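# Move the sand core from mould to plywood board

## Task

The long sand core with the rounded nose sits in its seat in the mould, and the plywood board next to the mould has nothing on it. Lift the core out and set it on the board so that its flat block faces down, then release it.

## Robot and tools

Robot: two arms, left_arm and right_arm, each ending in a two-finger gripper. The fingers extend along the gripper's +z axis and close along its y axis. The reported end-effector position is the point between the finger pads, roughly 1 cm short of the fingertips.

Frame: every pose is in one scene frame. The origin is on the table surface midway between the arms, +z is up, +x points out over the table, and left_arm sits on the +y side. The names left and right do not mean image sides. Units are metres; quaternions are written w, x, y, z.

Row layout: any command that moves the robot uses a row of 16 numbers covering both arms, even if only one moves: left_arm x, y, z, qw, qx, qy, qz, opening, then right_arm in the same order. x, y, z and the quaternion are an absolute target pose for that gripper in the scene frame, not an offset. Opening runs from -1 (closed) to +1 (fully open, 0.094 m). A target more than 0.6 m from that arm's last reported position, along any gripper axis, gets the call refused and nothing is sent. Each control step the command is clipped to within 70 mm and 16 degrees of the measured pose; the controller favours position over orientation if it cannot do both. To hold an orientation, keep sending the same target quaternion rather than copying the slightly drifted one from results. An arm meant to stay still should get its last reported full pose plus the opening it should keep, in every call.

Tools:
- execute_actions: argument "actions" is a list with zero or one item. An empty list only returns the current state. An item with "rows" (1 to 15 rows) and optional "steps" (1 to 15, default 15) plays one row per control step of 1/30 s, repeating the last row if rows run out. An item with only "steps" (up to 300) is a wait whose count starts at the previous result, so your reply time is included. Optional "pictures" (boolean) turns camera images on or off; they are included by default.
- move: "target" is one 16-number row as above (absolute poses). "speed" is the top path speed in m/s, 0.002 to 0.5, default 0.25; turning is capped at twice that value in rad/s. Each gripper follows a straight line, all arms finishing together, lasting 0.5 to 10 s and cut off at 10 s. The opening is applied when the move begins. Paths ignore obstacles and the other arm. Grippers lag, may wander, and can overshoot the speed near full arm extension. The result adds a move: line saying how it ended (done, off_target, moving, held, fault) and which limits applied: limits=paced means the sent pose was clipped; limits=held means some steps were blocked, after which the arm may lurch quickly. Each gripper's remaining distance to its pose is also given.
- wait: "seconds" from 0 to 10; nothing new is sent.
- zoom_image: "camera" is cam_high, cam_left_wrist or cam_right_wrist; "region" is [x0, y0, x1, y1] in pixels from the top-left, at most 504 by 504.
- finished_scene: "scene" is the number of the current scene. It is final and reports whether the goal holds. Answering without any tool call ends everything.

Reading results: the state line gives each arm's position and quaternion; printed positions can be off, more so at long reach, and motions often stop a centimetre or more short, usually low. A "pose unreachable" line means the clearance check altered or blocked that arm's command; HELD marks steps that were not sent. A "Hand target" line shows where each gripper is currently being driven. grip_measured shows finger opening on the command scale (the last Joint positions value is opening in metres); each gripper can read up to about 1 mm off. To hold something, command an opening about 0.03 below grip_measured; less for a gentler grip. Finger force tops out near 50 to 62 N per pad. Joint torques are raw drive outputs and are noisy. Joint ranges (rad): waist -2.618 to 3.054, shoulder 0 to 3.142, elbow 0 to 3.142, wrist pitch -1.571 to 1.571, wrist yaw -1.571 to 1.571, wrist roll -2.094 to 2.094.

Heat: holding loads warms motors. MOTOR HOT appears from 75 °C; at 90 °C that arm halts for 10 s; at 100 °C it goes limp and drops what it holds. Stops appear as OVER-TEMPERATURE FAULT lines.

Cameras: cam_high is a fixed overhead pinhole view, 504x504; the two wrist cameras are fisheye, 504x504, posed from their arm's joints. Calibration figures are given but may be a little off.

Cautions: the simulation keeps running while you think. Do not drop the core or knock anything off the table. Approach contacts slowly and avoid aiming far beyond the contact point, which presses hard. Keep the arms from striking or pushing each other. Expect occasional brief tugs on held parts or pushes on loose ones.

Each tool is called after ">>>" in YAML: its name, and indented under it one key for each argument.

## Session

>>> execute_actions:
  actions: []

Scene clock: 0.00 s of 4400.00 s.
left_arm: end_effector_position=(+0.1568, +0.4986, +0.1437) grip_measured=+1.000 end_effector_quat_wxyz=(+0.252, -0.631, +0.728, -0.093) | right_arm: end_effector_position=(+0.1332, -0.1090, +0.2544) grip_measured=+1.000 end_effector_quat_wxyz=(-0.201, +0.911, +0.001, +0.359)
Joint positions: left_arm=[ 1.24   1.004  0.848 -1.08   0.436 -0.187  0.094] | right_arm=[ 1.63   0.965  1.115 -1.158  0.674 -1.853  0.094]
Joint velocities: left_arm=[-0.012  0.012 -0.002  0.007 -0.022  0.081  0.   ] | right_arm=[ 0.002  0.012  0.007  0.022 -0.066  0.007  0.   ]
Joint torques (N m, as the arm reports them, + toward a larger angle): no reading
Hand target (left_arm): +0.158, +0.499, +0.147; +0.258, -0.627, +0.729, -0.092
Hand target (right_arm): +0.133, -0.112, +0.256; -0.200, +0.911, +0.000, +0.360
camera_calibration (this result's frames):
cam_left_wrist: T_world_to_cam=[[0.871169, -0.123185, 0.475279, -0.146044], [-0.380302, -0.781555, 0.494512, 0.389457], [0.31054, -0.611553, -0.727714, 0.452084], [0, 0, 0, 1]] pos_world=[0.13495, 0.562865, 0.205808]
cam_right_wrist: T_world_to_cam=[[-0.451002, 0.886328, 0.104972, 0.121255], [0.00809431, -0.113546, 0.9935, -0.264622], [0.892486, 0.44892, 0.0440353, 0.0344394], [0, 0, 0, 1]] pos_world=[0.0260917, -0.152979, 0.248657]

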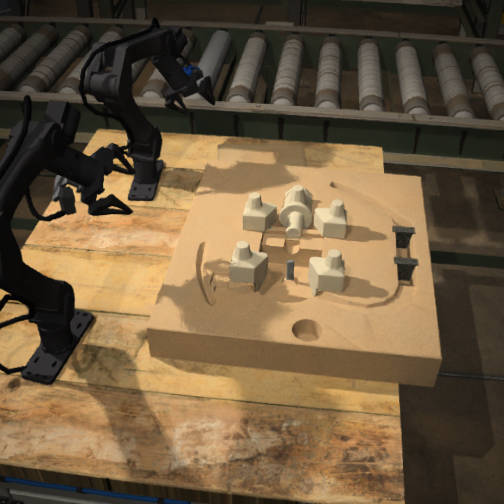

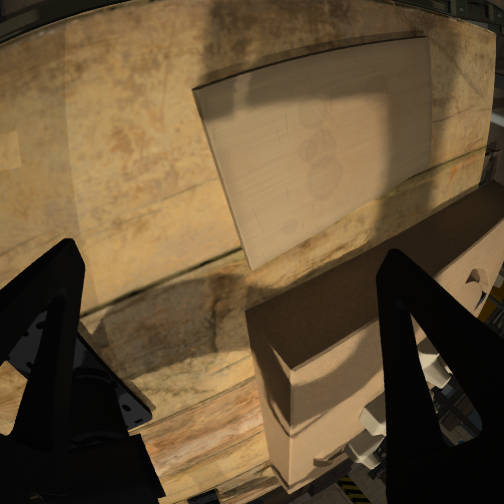

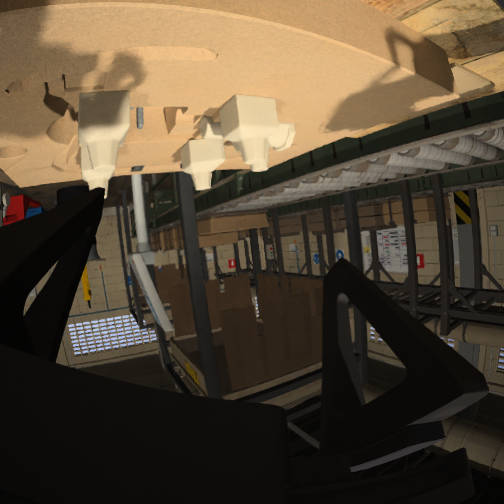

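>>> move:
  target: [0.25,0.40,0.27,0.15,0.2,0.96,0.1,1,0.1332,-0.109,0.2544,-0.201,0.911,0.001,0.359,1]

>>> move:
  target: [0.46,0.10,0.24,0.13,0.70,0.70,0.05,1,0.1332,-0.109,0.2544,-0.201,0.911,0.001,0.359,1]

Scene clock: 9.73 s of 4400.00 s.
left_arm: end_effector_position=(+0.2462, +0.4037, +0.2662) grip_measured=+1.000 end_effector_quat_wxyz=(+0.149, +0.193, +0.965, +0.101) | right_arm: end_effector_position=(+0.1332, -0.1087, +0.2546) grip_measured=+1.000 end_effector_quat_wxyz=(-0.202, +0.911, +0.001, +0.359)
Joint positions: left_arm=[ 0.292  1.212  1.526 -1.522 -0.011  0.764  0.094] | right_arm=[ 1.63   0.965  1.115 -1.156  0.674 -1.853  0.094]
Joint velocities: left_arm=[0.002 0.012 0.002 0.007 0.022 0.037 0.   ] | right_arm=[ 0.022  0.022 -0.007 -0.11   0.022 -0.007  0.   ]
Joint torques (N m, as the arm reports them, + toward a larger angle): left_arm=[-0.88 -2.01  8.66  0.68 -0.02  0.09] | right_arm=[-0.06 -0.87  6.78  1.23  0.26  0.  ]
Hand target (left_arm): +0.247, +0.402, +0.271; +0.148, +0.201, +0.963, +0.102
Hand target (right_arm): +0.133, -0.109, +0.254; -0.201, +0.911, +0.001, +0.359
Off the commanded pose (left_arm): 0.007 m, 1 deg.
Off the commanded pose (right_arm): 0.000 m, 0 deg.
After step 90, 2.53 s passed at rest.
move: done
camera_calibration (this result's frames):
cam_left_wrist: T_world_to_cam=[[-0.283724, -0.931293, -0.228458, 0.504018], [-0.840927, 0.12716, 0.525996, 0.0268945], [-0.460806, 0.341354, -0.819229, 0.285046], [0, 0, 0, 1]] pos_world=[0.296969, 0.368667, 0.334518]
cam_right_wrist: T_world_to_cam=[[-0.451015, 0.886168, 0.106266, 0.120663], [0.0079758, -0.115057, 0.993327, -0.264866], [0.892481, 0.448853, 0.0448246, 0.0340843], [0, 0, 0, 1]] pos_world=[0.0261136, -0.152701, 0.248748]

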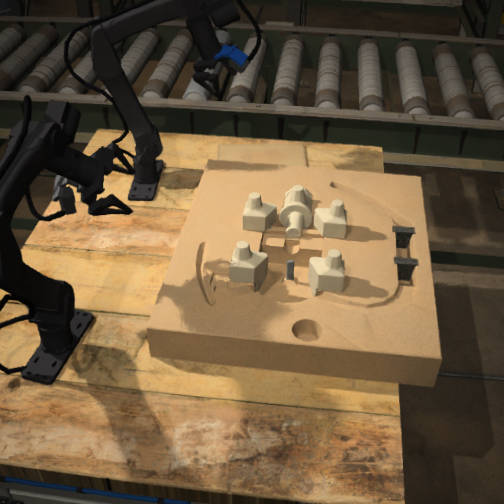

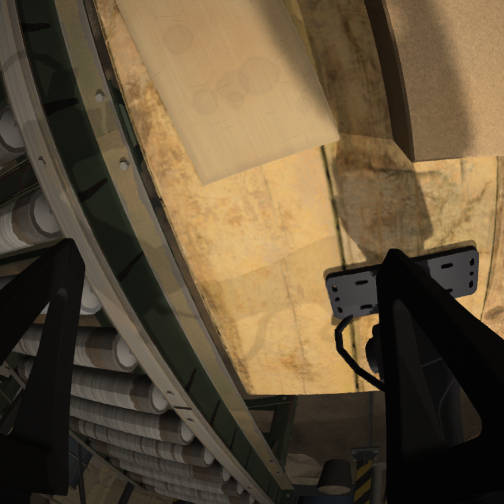

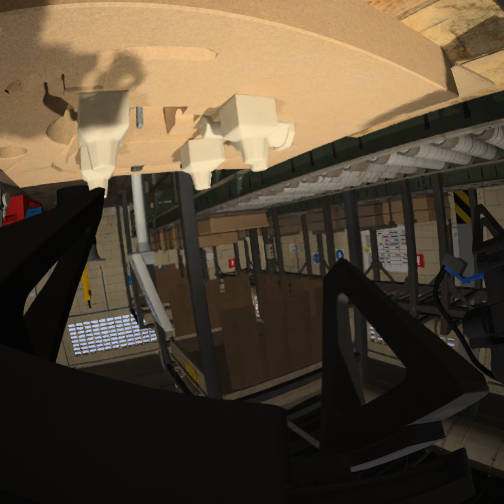

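Scene clock: 12.57 s of 4400.00 s.
left_arm: end_effector_position=(+0.4617, +0.1045, +0.2360) grip_measured=+1.000 end_effector_quat_wxyz=(+0.168, +0.690, +0.700, +0.072) | right_arm: end_effector_position=(+0.1332, -0.1085, +0.2548) grip_measured=+1.000 end_effector_quat_wxyz=(-0.203, +0.911, +0.000, +0.360)
Joint positions: left_arm=[-0.554  2.225  2.574 -1.554 -0.037  1.085  0.094] | right_arm=[ 1.63   0.965  1.115 -1.155  0.674 -1.853  0.094]
Joint velocities: left_arm=[-0.007  0.002  0.017  0.066 -0.066  0.007  0.   ] | right_arm=[ 0.017  0.027 -0.007 -0.095  0.007 -0.081  0.   ]
Joint torques (N m, as the arm reports them, + toward a larger angle): left_arm=[ -0.51 -13.66   8.45   0.64   0.07   0.06] | right_arm=[-0.04 -0.87  6.78  1.23  0.27  0.01]
Hand target (left_arm): +0.457, +0.101, +0.242; +0.172, +0.696, +0.694, +0.067
Hand target (right_arm): +0.133, -0.109, +0.254; -0.201, +0.911, +0.001, +0.359
Off the commanded pose (left_arm): 0.006 m, 5 deg.
Off the commanded pose (right_arm): 0.001 m, 0 deg.
joint sent to its limit (left arm) — the command would take joint 4 (wrist pitch) past its lower limit, so that joint was sent only as far as its limit.
move: off_target (left_arm)
camera_calibration (this result's frames):
cam_left_wrist: T_world_to_cam=[[-0.943538, -0.101903, -0.315201, 0.518015], [-0.280578, 0.751667, 0.596885, -0.0786663], [0.176102, 0.651622, -0.737819, 0.115989], [0, 0, 0, 1]] pos_world=[0.446269, 0.0363372, 0.295813]
cam_right_wrist: T_world_to_cam=[[-0.451028, 0.886005, 0.10756, 0.12007], [0.00785732, -0.116568, 0.993152, -0.265108], [0.892475, 0.448784, 0.0456138, 0.0337291], [0, 0, 0, 1]] pos_world=[0.0261354, -0.152423, 0.248839]

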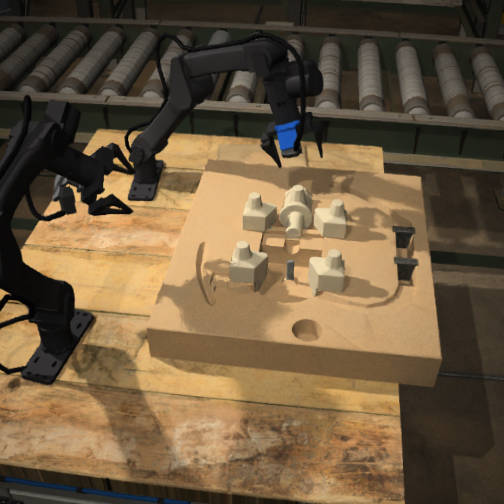

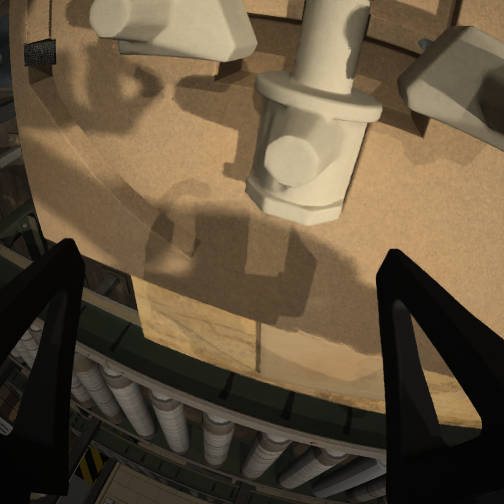

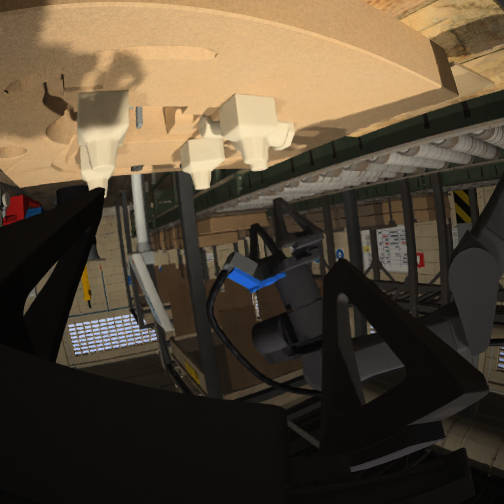

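>>> move:
  target: [0.463,0.103,0.165,0.13,0.70,0.70,0.05,0.4,0.1332,-0.109,0.2544,-0.201,0.911,0.001,0.359,1]
  speed: 0.08

Scene clock: 21.57 s of 4400.00 s.
left_arm: end_effector_position=(+0.4627, +0.1017, +0.1596) grip_measured=+0.402 end_effector_quat_wxyz=(+0.121, +0.701, +0.701, +0.052) | right_arm: end_effector_position=(+0.1333, -0.1083, +0.2548) grip_measured=+1.000 end_effector_quat_wxyz=(-0.203, +0.911, +0.000, +0.360)
Joint positions: left_arm=[-0.554  2.191  2.216 -1.333 -0.026  1.096  0.066] | right_arm=[ 1.63   0.965  1.115 -1.154  0.674 -1.853  0.094]
Joint velocities: left_arm=[ 0.022 -0.007  0.002 -0.007  0.11  -0.037 -0.   ] | right_arm=[-0.007 -0.002 -0.007  0.007  0.022  0.022  0.   ]
Joint torques (N m, as the arm reports them, + toward a larger angle): left_arm=[  0.6  -15.94   5.37   0.72   0.1    0.07] | right_arm=[-0.06 -0.86  6.79  1.21  0.26  0.  ]
Hand target (left_arm): +0.463, +0.103, +0.165; +0.130, +0.700, +0.700, +0.050
Hand target (right_arm): +0.133, -0.109, +0.254; -0.201, +0.911, +0.001, +0.359
Off the commanded pose (left_arm): 0.006 m, 1 deg.
Off the commanded pose (right_arm): 0.001 m, 0 deg.
After step 90, 4.60 s passed at rest.
move: done
camera_calibration (this result's frames):
cam_left_wrist: T_world_to_cam=[[-0.970427, -0.0774345, -0.228639, 0.490797], [-0.211397, 0.729897, 0.650047, -0.0689546], [0.116547, 0.679157, -0.724681, 0.0839971], [0, 0, 0, 1]] pos_world=[0.451916, 0.0312872, 0.21791]
cam_right_wrist: T_world_to_cam=[[-0.451034, 0.885923, 0.108207, 0.119773], [0.00779809, -0.117323, 0.993063, -0.265229], [0.892473, 0.448749, 0.0460084, 0.0335513], [0, 0, 0, 1]] pos_world=[0.0261463, -0.152283, 0.248885]

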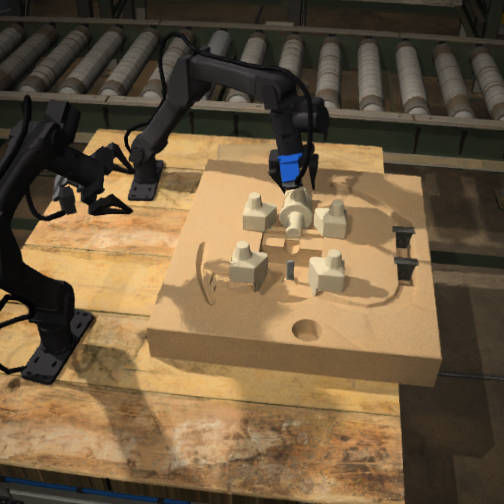

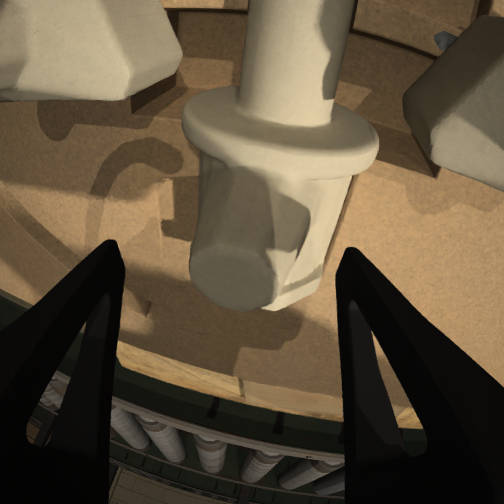

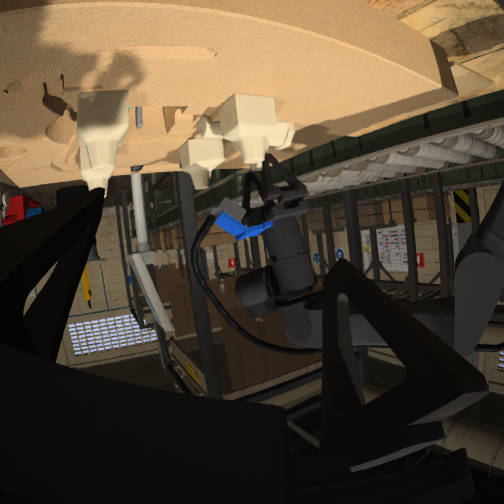

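>>> move:
  target: [0.464,0.104,0.15,0.13,0.70,0.70,0.05,0.1,0.1332,-0.109,0.2544,-0.201,0.911,0.001,0.359,1]
  speed: 0.04

>>> move:
  target: [0.464,0.104,0.15,0.13,0.70,0.70,0.05,-0.4,0.1332,-0.109,0.2544,-0.201,0.911,0.001,0.359,1]

Scene clock: 26.10 s of 4400.00 s.
left_arm: end_effector_position=(+0.4636, +0.1012, +0.1448) grip_measured=+0.102 end_effector_quat_wxyz=(+0.121, +0.702, +0.700, +0.052) | right_arm: end_effector_position=(+0.1333, -0.1082, +0.2549) grip_measured=+1.000 end_effector_quat_wxyz=(-0.203, +0.911, +0.000, +0.360)
Joint positions: left_arm=[-0.554  2.176  2.131 -1.262 -0.026  1.098  0.052] | right_arm=[ 1.63   0.965  1.115 -1.153  0.674 -1.853  0.094]
Joint velocities: left_arm=[-0.007 -0.002  0.007 -0.037 -0.139 -0.051 -0.001] | right_arm=[-0.002  0.007  0.017 -0.022  0.051 -0.066  0.   ]
Joint torques (N m, as the arm reports them, + toward a larger angle): left_arm=[  0.8  -15.9    5.53   0.7    0.09   0.07] | right_arm=[ 0.   -0.87  6.77  1.2   0.27  0.01]
Hand target (left_arm): +0.464, +0.104, +0.150; +0.130, +0.700, +0.700, +0.050
Hand target (right_arm): +0.133, -0.109, +0.254; -0.201, +0.911, +0.001, +0.359
Off the commanded pose (left_arm): 0.006 m, 1 deg.
Off the commanded pose (right_arm): 0.001 m, 0 deg.
After step 90, 0.53 s passed at rest.
move: done
camera_calibration (this result's frames):
cam_left_wrist: T_world_to_cam=[[-0.970389, -0.0752438, -0.229527, 0.48811], [-0.210369, 0.73023, 0.650007, -0.0593004], [0.118699, 0.679045, -0.724436, 0.0724336], [0, 0, 0, 1]] pos_world=[0.452584, 0.0308445, 0.203054]
cam_right_wrist: T_world_to_cam=[[-0.451041, 0.88584, 0.108854, 0.119476], [0.00773886, -0.118079, 0.992974, -0.26535], [0.89247, 0.448714, 0.0464029, 0.0333736], [0, 0, 0, 1]] pos_world=[0.0261572, -0.152144, 0.248931]

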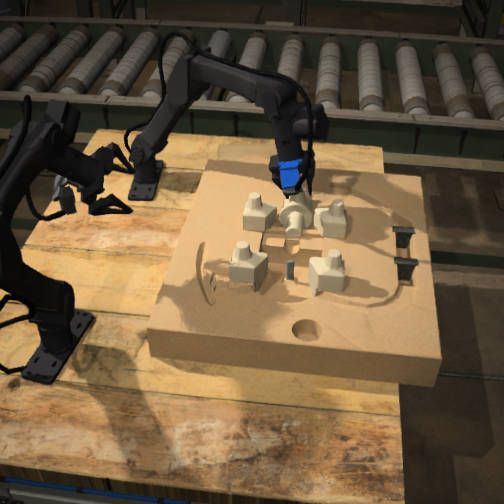

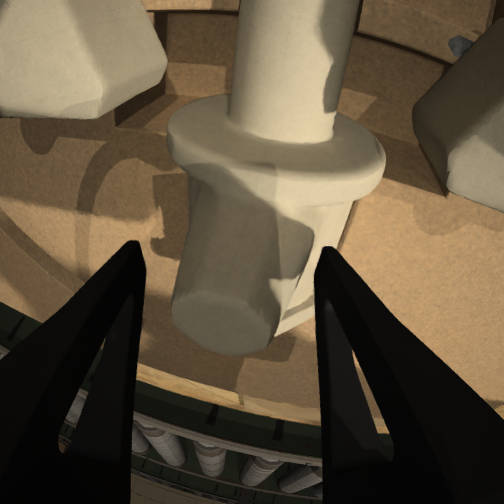

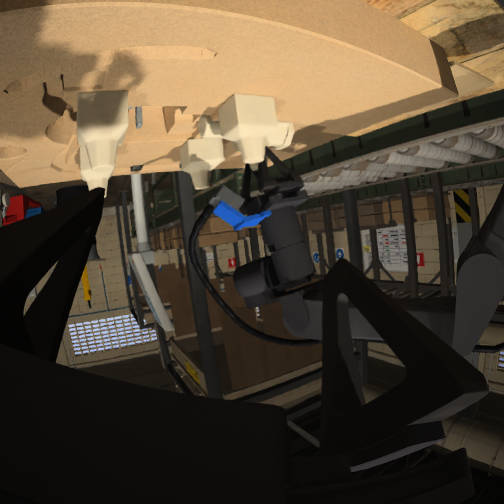

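Scene clock: 26.80 s of 4400.00 s.
left_arm: end_effector_position=(+0.4592, +0.1010, +0.1445) grip_measured=-0.292 end_effector_quat_wxyz=(+0.116, +0.703, +0.700, +0.045) | right_arm: end_effector_position=(+0.1333, -0.1081, +0.2550) grip_measured=+1.000 end_effector_quat_wxyz=(-0.204, +0.911, -0.000, +0.360)
Joint positions: left_arm=[-0.555  2.175  2.131 -1.278 -0.016  1.099  0.033] | right_arm=[ 1.63   0.965  1.115 -1.153  0.674 -1.853  0.094]
Joint velocities: left_arm=[-0.012  0.017 -0.002  0.037  0.022 -0.022 -0.001] | right_arm=[-0.002  0.002 -0.007  0.037 -0.037 -0.095  0.   ]
Joint torques (N m, as the arm reports them, + toward a larger angle): left_arm=[  0.84 -15.62   5.6    0.81   0.     0.07] | right_arm=[-0.07 -0.85  6.81  1.21  0.28  0.  ]
Hand target (left_arm): +0.464, +0.104, +0.150; +0.130, +0.700, +0.700, +0.050
Hand target (right_arm): +0.133, -0.109, +0.254; -0.201, +0.911, +0.001, +0.359
Off the commanded pose (left_arm): 0.008 m, 2 deg.
Off the commanded pose (right_arm): 0.001 m, 0 deg.
move: done
camera_calibration (this result's frames):
cam_left_wrist: T_world_to_cam=[[-0.974443, -0.0720971, -0.212753, 0.482895], [-0.19651, 0.732455, 0.651839, -0.0667151], [0.108836, 0.676987, -0.727903, 0.0781019], [0, 0, 0, 1]] pos_world=[0.448943, 0.0308071, 0.203075]
cam_right_wrist: T_world_to_cam=[[-0.451047, 0.885757, 0.109501, 0.119179], [0.00767963, -0.118834, 0.992884, -0.26547], [0.892467, 0.448679, 0.0467974, 0.0331958], [0, 0, 0, 1]] pos_world=[0.0261681, -0.152005, 0.248978]

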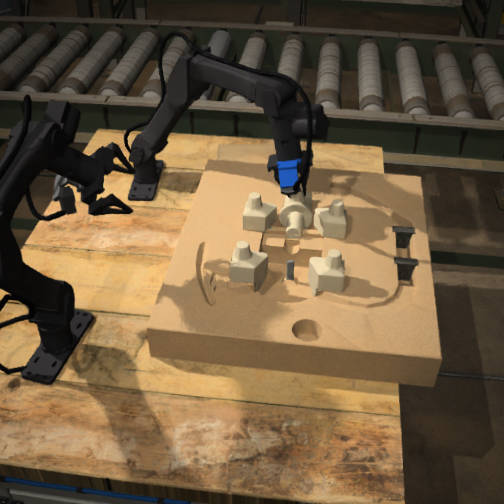

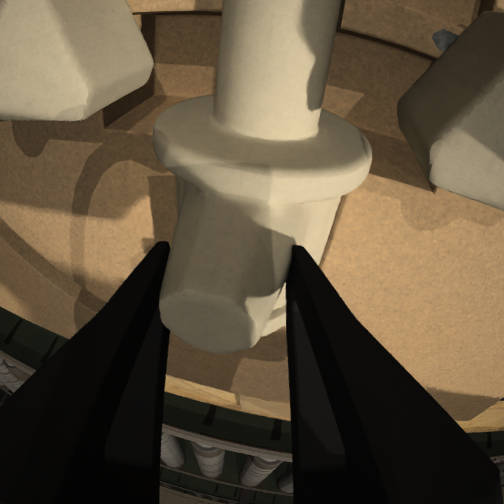

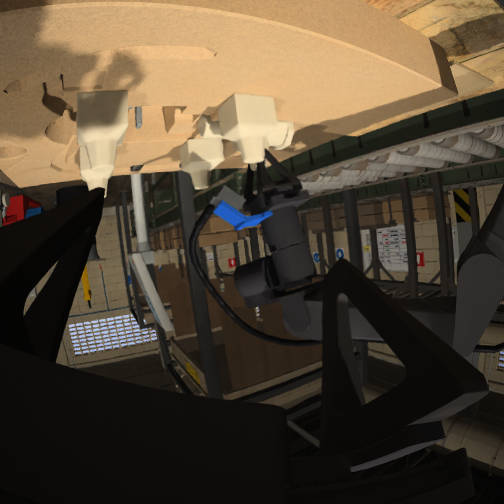

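>>> move:
  target: [0.46,0.102,0.25,0.13,0.70,0.70,0.05,-0.325,0.1332,-0.109,0.2544,-0.201,0.911,0.001,0.359,1]
  speed: 0.05

>>> move:
  target: [0.345,0.475,0.22,0.07,0,0.987,0.14,-0.325,0.1332,-0.109,0.2544,-0.201,0.911,0.001,0.359,1]
  speed: 0.12

>>> move:
  target: [0.35,0.48,0.15,0.07,0,0.987,0.14,-0.325,0.1332,-0.109,0.2544,-0.201,0.911,0.001,0.359,1]
  speed: 0.05

Scene clock: 33.40 s of 4400.00 s.
left_arm: end_effector_position=(+0.4603, +0.1004, +0.2134) grip_measured=-0.303 end_effector_quat_wxyz=(+0.141, +0.701, +0.697, +0.053) | right_arm: end_effector_position=(+0.1333, -0.1079, +0.2551) grip_measured=+1.000 end_effector_quat_wxyz=(-0.204, +0.910, -0.000, +0.360)
Joint positions: left_arm=[-0.555  2.271  2.573 -1.571 -0.015  1.099  0.033] | right_arm=[ 1.63   0.965  1.115 -1.151  0.674 -1.853  0.094]
Joint velocities: left_arm=[ 0.007 -0.002 -0.002 -0.007 -0.11  -0.022  0.001] | right_arm=[ 0.002  0.007 -0.002  0.022 -0.022  0.007  0.   ]
Joint torques (N m, as the arm reports them, + toward a larger angle): left_arm=[  0.2  -18.58  10.16   0.67  -0.03   0.01] | right_arm=[ 0.   -0.87  6.77  1.18  0.27 -0.01]
Hand target (left_arm): +0.459, +0.102, +0.249; +0.183, +0.694, +0.693, +0.067
Hand target (right_arm): +0.133, -0.109, +0.254; -0.201, +0.911, +0.001, +0.359
Off the commanded pose (left_arm): 0.037 m, 1 deg.
Off the commanded pose (right_arm): 0.001 m, 0 deg.
joint sent to its limit (left arm) — the command would take joint 4 (wrist pitch) past its lower limit, so that joint was sent only as far as its limit.
After step 90, 1.13 s passed at rest.
move: off_target (left_arm)
camera_calibration (this result's frames):
cam_left_wrist: T_world_to_cam=[[-0.963712, -0.0776748, -0.255392, 0.50331], [-0.225702, 0.747954, 0.624198, -0.0931536], [0.142537, 0.65919, -0.738344, 0.117083], [0, 0, 0, 1]] pos_world=[0.447333, 0.0315893, 0.273135]
cam_right_wrist: T_world_to_cam=[[-0.451057, 0.885632, 0.110471, 0.118734], [0.00759081, -0.119967, 0.992749, -0.26565], [0.892463, 0.448625, 0.0473892, 0.0329289], [0, 0, 0, 1]] pos_world=[0.0261845, -0.151797, 0.249047]

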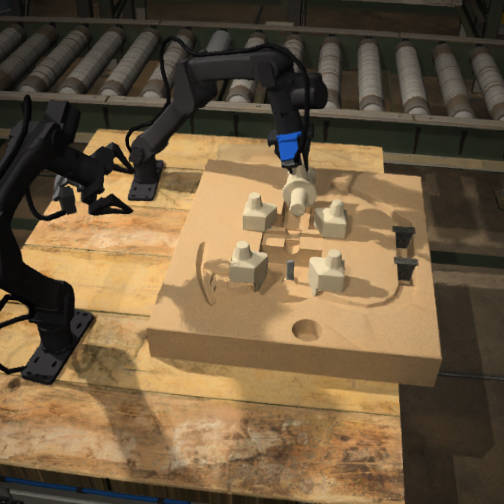

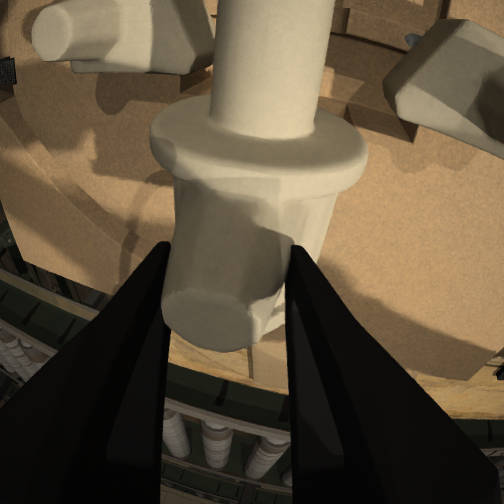

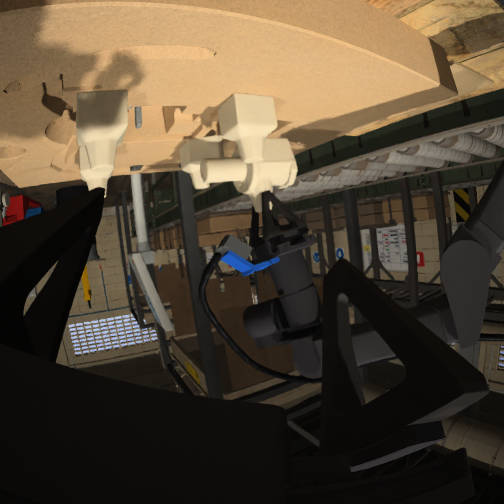

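Scene clock: 40.33 s of 4400.00 s.
left_arm: end_effector_position=(+0.3408, +0.4632, +0.1988) grip_measured=-0.302 end_effector_quat_wxyz=(+0.039, +0.013, +0.993, +0.112) | right_arm: end_effector_position=(+0.1333, -0.1077, +0.2553) grip_measured=+1.000 end_effector_quat_wxyz=(-0.205, +0.910, -0.000, +0.360)
Joint positions: left_arm=[ 0.265  1.711  1.716 -1.424 -0.184  0.381  0.033] | right_arm=[ 1.63   0.965  1.115 -1.15   0.674 -1.853  0.094]
Joint velocities: left_arm=[ 0.012 -0.007 -0.002 -0.007  0.007 -0.051  0.   ] | right_arm=[-0.007  0.007 -0.017 -0.007 -0.007 -0.022  0.   ]
Joint torques (N m, as the arm reports them, + toward a larger angle): left_arm=[  0.66 -10.12  11.37   0.53  -0.35  -0.05] | right_arm=[-0.03 -0.85  6.78  1.18  0.26  0.  ]
Hand target (left_arm): +0.347, +0.473, +0.219; +0.067, +0.000, +0.988, +0.136
Hand target (right_arm): +0.133, -0.109, +0.254; -0.201, +0.911, +0.001, +0.359
Off the commanded pose (left_arm): 0.025 m, 5 deg.
Off the commanded pose (right_arm): 0.002 m, 0 deg.
move: off_target (left_arm)
camera_calibration (this result's frames):
cam_left_wrist: T_world_to_cam=[[0.0493511, -0.976097, -0.211659, 0.474759], [-0.719099, -0.181795, 0.670707, 0.207179], [-0.693153, 0.119104, -0.710882, 0.413645], [0, 0, 0, 1]] pos_world=[0.412271, 0.451808, 0.255583]
cam_right_wrist: T_world_to_cam=[[-0.451067, 0.885505, 0.111441, 0.118289], [0.00750199, -0.121099, 0.992612, -0.26583], [0.892459, 0.44857, 0.0479808, 0.032662], [0, 0, 0, 1]] pos_world=[0.0262008, -0.151588, 0.249117]

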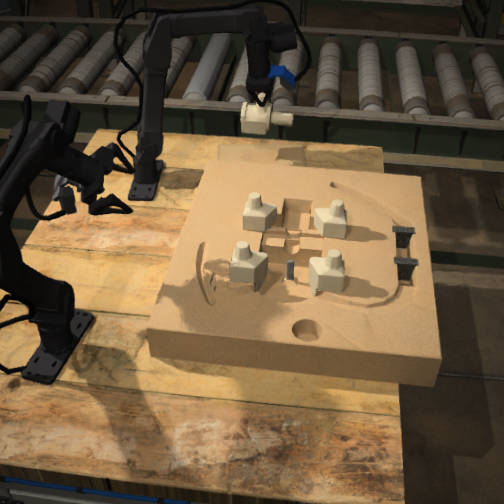

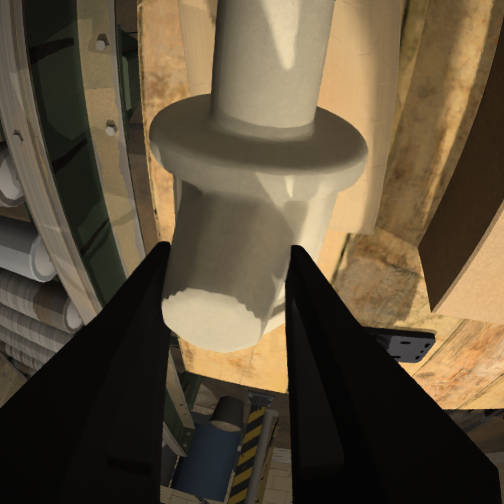

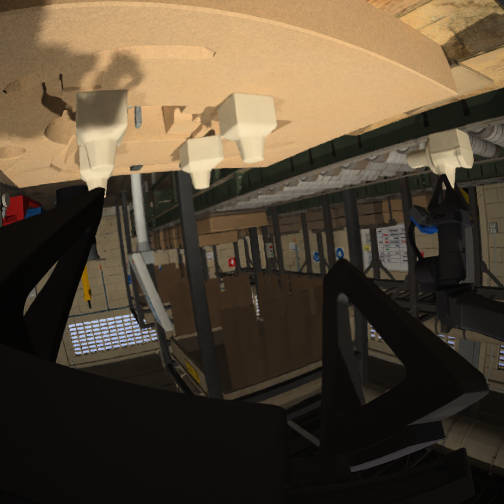

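Scene clock: 41.93 s of 4400.00 s.
left_arm: end_effector_position=(+0.3459, +0.4682, +0.1292) grip_measured=-0.302 end_effector_quat_wxyz=(+0.035, +0.009, +0.993, +0.110) | right_arm: end_effector_position=(+0.1333, -0.1075, +0.2554) grip_measured=+1.000 end_effector_quat_wxyz=(-0.205, +0.910, -0.001, +0.360)
Joint positions: left_arm=[ 0.275  1.716  1.445 -1.156 -0.182  0.381  0.033] | right_arm=[ 1.63   0.965  1.115 -1.149  0.674 -1.853  0.094]
Joint velocities: left_arm=[-0.002 -0.002  0.022  0.022 -0.081  0.022 -0.   ] | right_arm=[-0.007 -0.002 -0.017  0.022  0.095 -0.007  0.   ]
Joint torques (N m, as the arm reports them, + toward a larger angle): left_arm=[  0.9  -13.78   7.15   0.7   -0.4    0.06] | right_arm=[-0.07 -0.86  6.78  1.17  0.27  0.01]
Hand target (left_arm): +0.349, +0.479, +0.150; +0.069, -0.001, +0.988, +0.140
Hand target (right_arm): +0.133, -0.109, +0.254; -0.201, +0.911, +0.001, +0.359
Off the commanded pose (left_arm): 0.024 m, 5 deg.
Off the commanded pose (right_arm): 0.002 m, 1 deg.
move: off_target (left_arm)
camera_calibration (this result's frames):
cam_left_wrist: T_world_to_cam=[[0.0569674, -0.976469, -0.207997, 0.461747], [-0.712655, -0.185676, 0.676496, 0.257254], [-0.699198, 0.109692, -0.706463, 0.373052], [0, 0, 0, 1]] pos_world=[0.417866, 0.457727, 0.185558]
cam_right_wrist: T_world_to_cam=[[-0.451073, 0.88542, 0.112088, 0.117991], [0.00744279, -0.121854, 0.99252, -0.265949], [0.892456, 0.448534, 0.0483752, 0.032484], [0, 0, 0, 1]] pos_world=[0.0262117, -0.151449, 0.249163]

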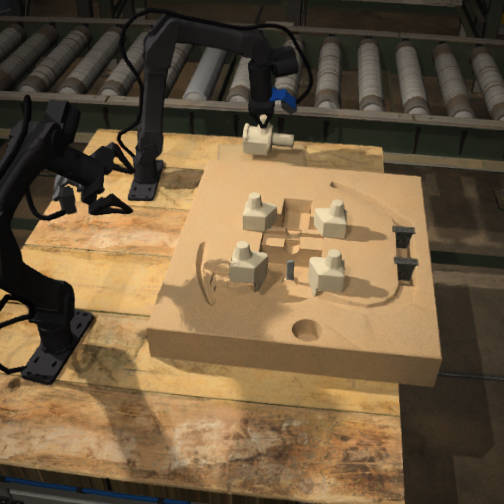

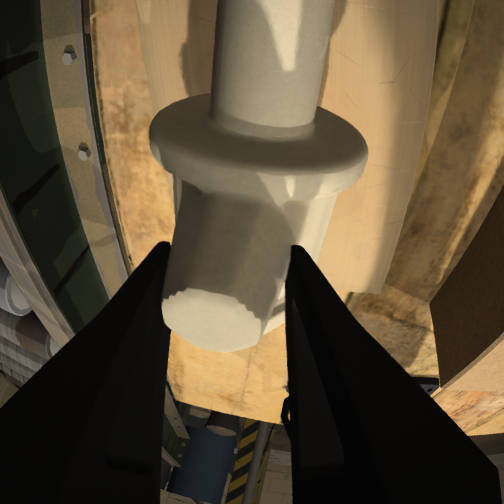

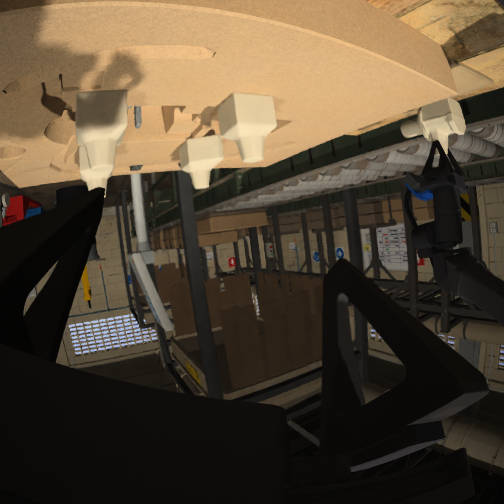

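>>> move:
  target: [0.35,0.465,0.145,0.07,0,0.987,0.14,-0.325,0.1332,-0.109,0.2544,-0.201,0.911,0.001,0.359,1]
  speed: 0.03

>>> move:
  target: [0.35,0.465,0.122,0.07,0,0.987,0.14,-0.325,0.1332,-0.109,0.2544,-0.201,0.911,0.001,0.359,1]
  speed: 0.02

Scene clock: 46.87 s of 4400.00 s.
left_arm: end_effector_position=(+0.3424, +0.4608, +0.1266) grip_measured=-0.302 end_effector_quat_wxyz=(+0.035, +0.003, +0.993, +0.112) | right_arm: end_effector_position=(+0.1333, -0.1074, +0.2554) grip_measured=+1.000 end_effector_quat_wxyz=(-0.205, +0.910, -0.001, +0.360)
Joint positions: left_arm=[ 0.254  1.694  1.41  -1.145 -0.188  0.349  0.033] | right_arm=[ 1.63   0.965  1.115 -1.149  0.674 -1.853  0.094]
Joint velocities: left_arm=[-0.002 -0.012 -0.007 -0.022 -0.037  0.051 -0.001] | right_arm=[ 0.002 -0.002  0.007  0.066 -0.007 -0.051  0.   ]
Joint torques (N m, as the arm reports them, + toward a larger angle): left_arm=[ -0.86 -13.03   7.11   0.7   -0.43  -0.06] | right_arm=[-0.02 -0.88  6.8   1.16  0.26  0.01]
Hand target (left_arm): +0.350, +0.465, +0.145; +0.070, -0.001, +0.988, +0.140
Hand target (right_arm): +0.133, -0.109, +0.254; -0.201, +0.911, +0.001, +0.359
Off the commanded pose (left_arm): 0.020 m, 5 deg.
Off the commanded pose (right_arm): 0.002 m, 1 deg.
After step 90, 0.13 s passed at rest.
move: off_target (left_arm)
camera_calibration (this result's frames):
cam_left_wrist: T_world_to_cam=[[0.068657, -0.975212, -0.210351, 0.449849], [-0.712125, -0.195572, 0.674262, 0.259769], [-0.698687, 0.103503, -0.707901, 0.372434], [0, 0, 0, 1]] pos_world=[0.414318, 0.450953, 0.183119]
cam_right_wrist: T_world_to_cam=[[-0.45108, 0.885335, 0.112734, 0.117694], [0.0073836, -0.122609, 0.992428, -0.266069], [0.892453, 0.448497, 0.0487696, 0.0323059], [0, 0, 0, 1]] pos_world=[0.0262226, -0.15131, 0.24921]

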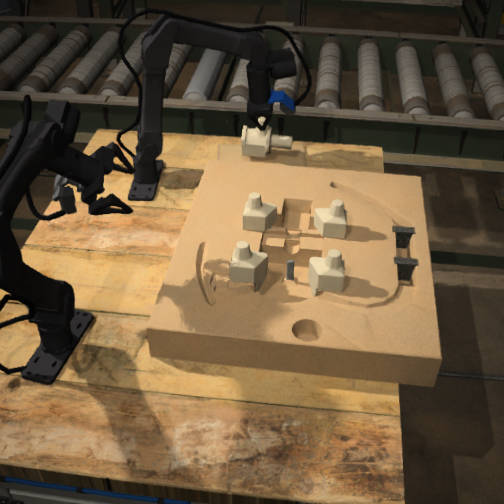

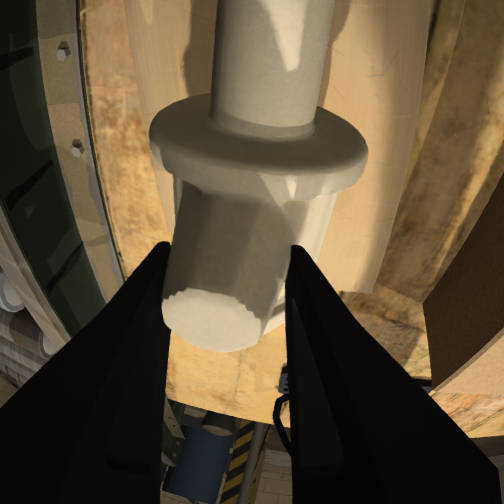

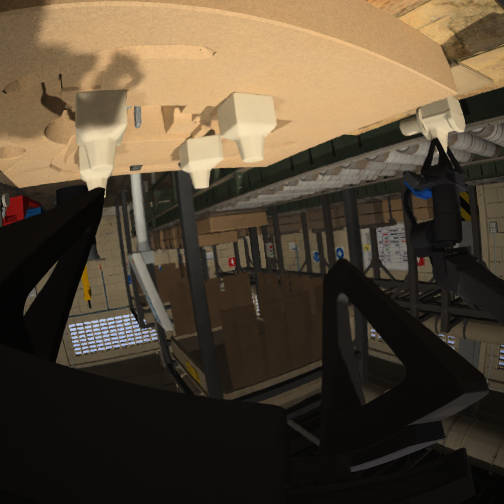

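Scene clock: 49.37 s of 4400.00 s.
left_arm: end_effector_position=(+0.3392, +0.4585, +0.1072) grip_measured=-0.302 end_effector_quat_wxyz=(+0.034, +0.003, +0.994, +0.108) | right_arm: end_effector_position=(+0.1333, -0.1073, +0.2555) grip_measured=+1.000 end_effector_quat_wxyz=(-0.206, +0.910, -0.001, +0.360)
Joint positions: left_arm=[ 0.254  1.69   1.329 -1.072 -0.182  0.349  0.033] | right_arm=[ 1.63   0.965  1.115 -1.148  0.674 -1.853  0.094]
Joint velocities: left_arm=[ 0.007 -0.002  0.002 -0.007  0.051 -0.051 -0.   ] | right_arm=[ 0.017 -0.017  0.022  0.022  0.007 -0.022  0.   ]
Joint torques (N m, as the arm reports them, + toward a larger angle): left_arm=[ -0.9  -12.23   6.67   0.8   -0.46  -0.05] | right_arm=[-0.05 -0.91  6.84  1.16  0.26  0.  ]
Hand target (left_arm): +0.349, +0.465, +0.122; +0.069, -0.001, +0.988, +0.139
Hand target (right_arm): +0.133, -0.109, +0.254; -0.201, +0.911, +0.001, +0.359
Off the commanded pose (left_arm): 0.019 m, 6 deg.
Off the commanded pose (right_arm): 0.002 m, 1 deg.
move: off_target (left_arm)
camera_calibration (this result's frames):
cam_left_wrist: T_world_to_cam=[[0.0674593, -0.976786, -0.203318, 0.44415], [-0.711268, -0.189989, 0.676758, 0.26705], [-0.699676, 0.0989601, -0.707573, 0.359164], [0, 0, 0, 1]] pos_world=[0.411281, 0.449033, 0.163711]
cam_right_wrist: T_world_to_cam=[[-0.451087, 0.885249, 0.113381, 0.117397], [0.00732441, -0.123364, 0.992334, -0.266187], [0.89245, 0.44846, 0.049164, 0.0321278], [0, 0, 0, 1]] pos_world=[0.0262335, -0.151172, 0.249257]

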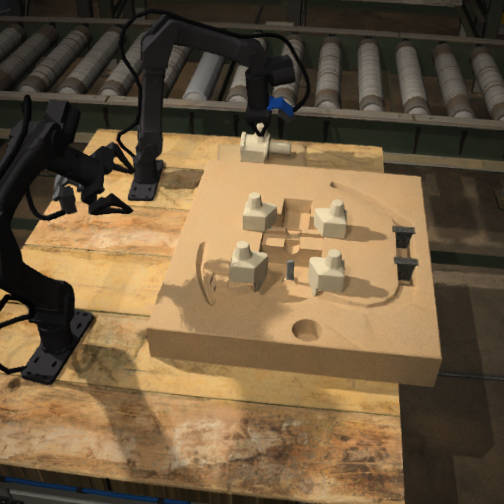

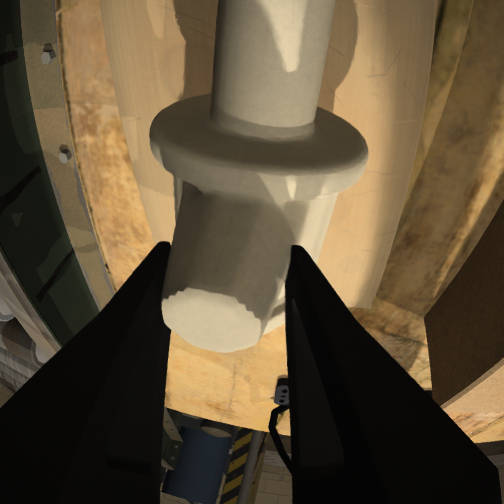

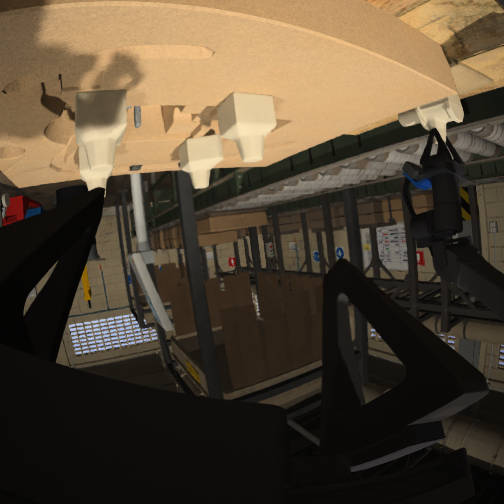

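Not yet in contact; continue down slowly.

>>> move:
  target: [0.35,0.465,0.108,0.07,0,0.987,0.14,-0.325,0.1332,-0.109,0.2544,-0.201,0.911,0.001,0.359,1]
  speed: 0.015

Scene clock: 54.27 s of 4400.00 s.
left_arm: end_effector_position=(+0.3382, +0.4586, +0.1060) grip_measured=-0.302 end_effector_quat_wxyz=(+0.043, +0.002, +0.993, +0.113) | right_arm: end_effector_position=(+0.1334, -0.1071, +0.2557) grip_measured=+1.000 end_effector_quat_wxyz=(-0.206, +0.910, -0.001, +0.360)
Joint positions: left_arm=[ 0.254  1.669  1.298 -1.042 -0.185  0.349  0.033] | right_arm=[ 1.63   0.965  1.115 -1.147  0.674 -1.853  0.094]
Joint velocities: left_arm=[ 0.007  0.002  0.007 -0.051 -0.022 -0.007 -0.   ] | right_arm=[ 0.012 -0.012  0.002  0.037 -0.081  0.022  0.   ]
Joint torques (N m, as the arm reports them, + toward a larger angle): left_arm=[-0.92 -9.58  5.15  1.04 -0.46 -0.05] | right_arm=[-0.06 -0.87  6.8   1.15  0.26  0.01]
Hand target (left_arm): +0.350, +0.465, +0.108; +0.069, -0.001, +0.988, +0.139
Hand target (right_arm): +0.133, -0.109, +0.254; -0.201, +0.911, +0.001, +0.359
Off the commanded pose (left_arm): 0.014 m, 4 deg.
Off the commanded pose (right_arm): 0.002 m, 1 deg.
move: off_target (left_arm)
camera_calibration (this result's frames):
cam_left_wrist: T_world_to_cam=[[0.0715513, -0.97491, -0.210787, 0.442664], [-0.723182, -0.196249, 0.662188, 0.275598], [-0.686941, 0.105057, -0.719079, 0.351707], [0, 0, 0, 1]] pos_world=[0.409236, 0.448694, 0.163715]
cam_right_wrist: T_world_to_cam=[[-0.451097, 0.885119, 0.11435, 0.116951], [0.00723563, -0.124496, 0.992194, -0.266365], [0.892446, 0.448403, 0.0497554, 0.0318605], [0, 0, 0, 1]] pos_world=[0.0262498, -0.150963, 0.249327]

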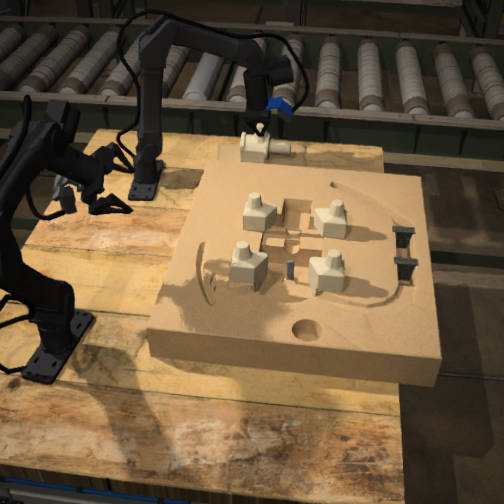

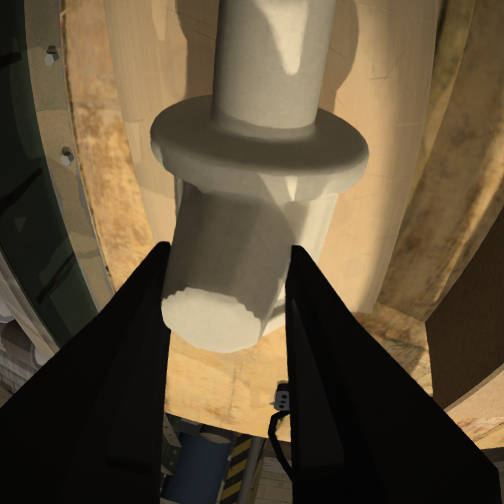

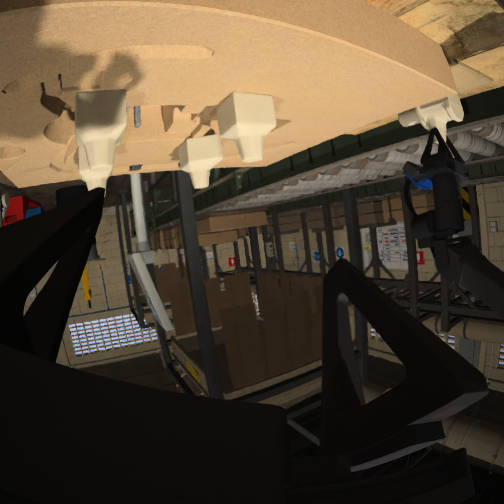

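>>> move:
  target: [0.345,0.462,0.112,0.07,0,0.987,0.14,0.6,0.1332,-0.109,0.2544,-0.201,0.911,0.001,0.359,1]
  speed: 0.02

>>> move:
  target: [0.33,0.46,0.21,0.07,0,0.987,0.14,0.6,0.1332,-0.109,0.2544,-0.201,0.911,0.001,0.359,1]
  speed: 0.1

Scene clock: 59.07 s of 4400.00 s.
left_arm: end_effector_position=(+0.3439, +0.4659, +0.1086) grip_measured=+0.598 end_effector_quat_wxyz=(+0.060, -0.003, +0.989, +0.134) | right_arm: end_effector_position=(+0.1334, -0.1069, +0.2557) grip_measured=+1.000 end_effector_quat_wxyz=(-0.207, +0.910, -0.001, +0.360)
Joint positions: left_arm=[ 0.254  1.657  1.283 -0.993 -0.214  0.347  0.075] | right_arm=[ 1.63   0.965  1.115 -1.146  0.674 -1.853  0.094]
Joint velocities: left_arm=[ 0.007 -0.007 -0.002 -0.022 -0.051 -0.022 -0.   ] | right_arm=[-0.002  0.012  0.002 -0.007  0.007  0.051  0.   ]
Joint torques (N m, as the arm reports them, + toward a larger angle): left_arm=[ -1.19 -10.62   5.44   0.66  -0.21  -0.04] | right_arm=[-0.07 -0.83  6.8   1.15  0.25 -0.01]
Hand target (left_arm): +0.345, +0.462, +0.112; +0.070, -0.000, +0.988, +0.140
Hand target (right_arm): +0.133, -0.109, +0.254; -0.201, +0.911, +0.001, +0.359
Off the commanded pose (left_arm): 0.005 m, 1 deg.
Off the commanded pose (right_arm): 0.002 m, 1 deg.
move: done
camera_calibration (this result's frames):
cam_left_wrist: T_world_to_cam=[[0.0870713, -0.964752, -0.248338, 0.443916], [-0.743921, -0.228767, 0.627891, 0.305475], [-0.662571, 0.130073, -0.737619, 0.338637], [0, 0, 0, 1]] pos_world=[0.412968, 0.454104, 0.168221]
cam_right_wrist: T_world_to_cam=[[-0.451104, 0.885032, 0.114997, 0.116654], [0.00717645, -0.125251, 0.992099, -0.266483], [0.892443, 0.448365, 0.0501497, 0.0316822], [0, 0, 0, 1]] pos_world=[0.0262607, -0.150825, 0.249374]

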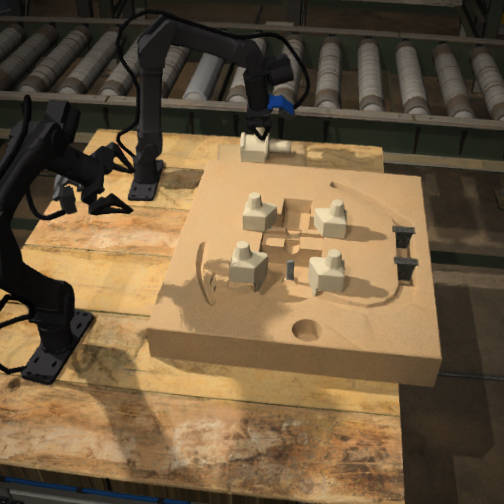

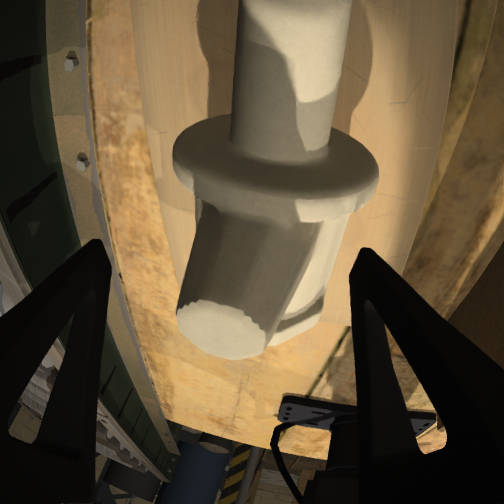

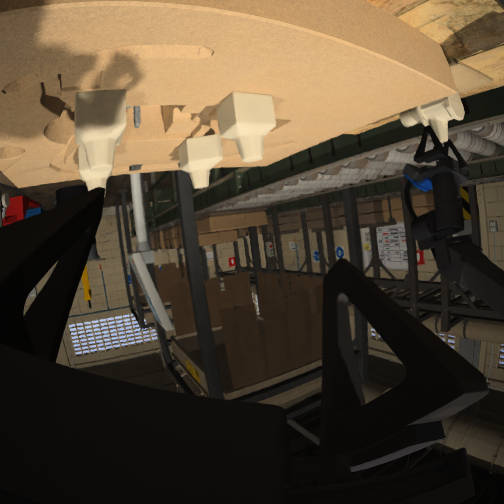

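Scene clock: 60.67 s of 4400.00 s.
left_arm: end_effector_position=(+0.3306, +0.4614, +0.1980) grip_measured=+0.598 end_effector_quat_wxyz=(+0.060, -0.003, +0.989, +0.133) | right_arm: end_effector_position=(+0.1334, -0.1069, +0.2558) grip_measured=+1.000 end_effector_quat_wxyz=(-0.207, +0.910, -0.001, +0.360)
Joint positions: left_arm=[ 0.254  1.62   1.6   -1.349 -0.214  0.347  0.075] | right_arm=[ 1.63   0.965  1.115 -1.146  0.674 -1.853  0.094]
Joint velocities: left_arm=[ 0.002  0.007  0.002  0.007 -0.007 -0.007 -0.002] | right_arm=[ 0.007 -0.012 -0.002  0.066 -0.007 -0.081  0.   ]
Joint torques (N m, as the arm reports them, + toward a larger angle): left_arm=[-0.41 -9.39  9.08  0.43 -0.2   0.04] | right_arm=[-0.07 -0.85  6.81  1.13  0.26  0.01]
Hand target (left_arm): +0.330, +0.460, +0.210; +0.070, -0.000, +0.988, +0.140
Hand target (right_arm): +0.133, -0.109, +0.254; -0.201, +0.911, +0.001, +0.359
Off the commanded pose (left_arm): 0.012 m, 1 deg.
Off the commanded pose (right_arm): 0.003 m, 1 deg.
move: off_target (left_arm)
camera_calibration (this result's frames):
cam_left_wrist: T_world_to_cam=[[0.0868026, -0.964844, -0.248074, 0.46297], [-0.743241, -0.228534, 0.628781, 0.237851], [-0.663369, 0.129799, -0.736949, 0.396657], [0, 0, 0, 1]] pos_world=[0.399723, 0.449565, 0.257611]
cam_right_wrist: T_world_to_cam=[[-0.451107, 0.884988, 0.11532, 0.116505], [0.00714687, -0.125628, 0.992052, -0.266542], [0.892441, 0.448346, 0.0503468, 0.0315931], [0, 0, 0, 1]] pos_world=[0.0262662, -0.150755, 0.249398]

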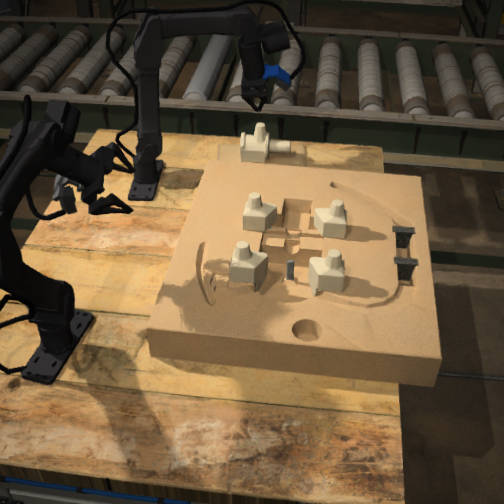

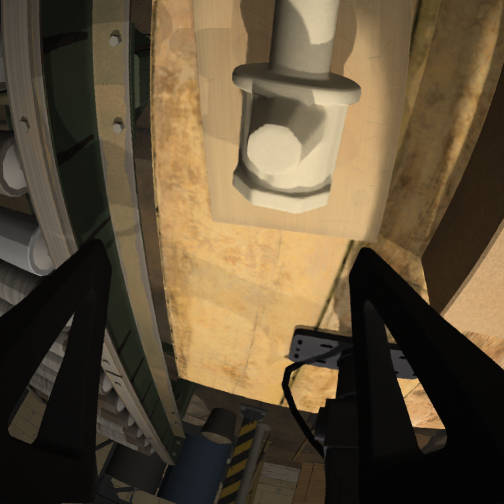

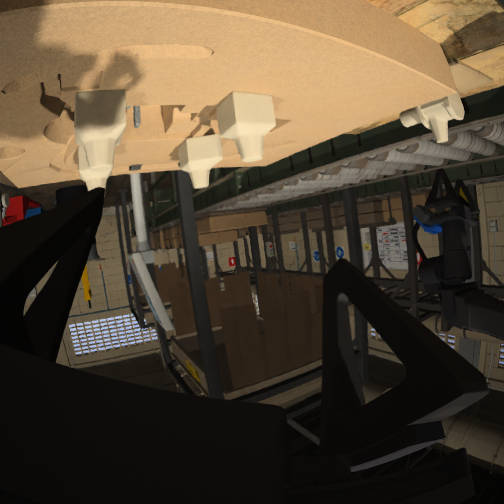

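>>> finished_scene:
  scene: 2

The scene is finished: the task was done.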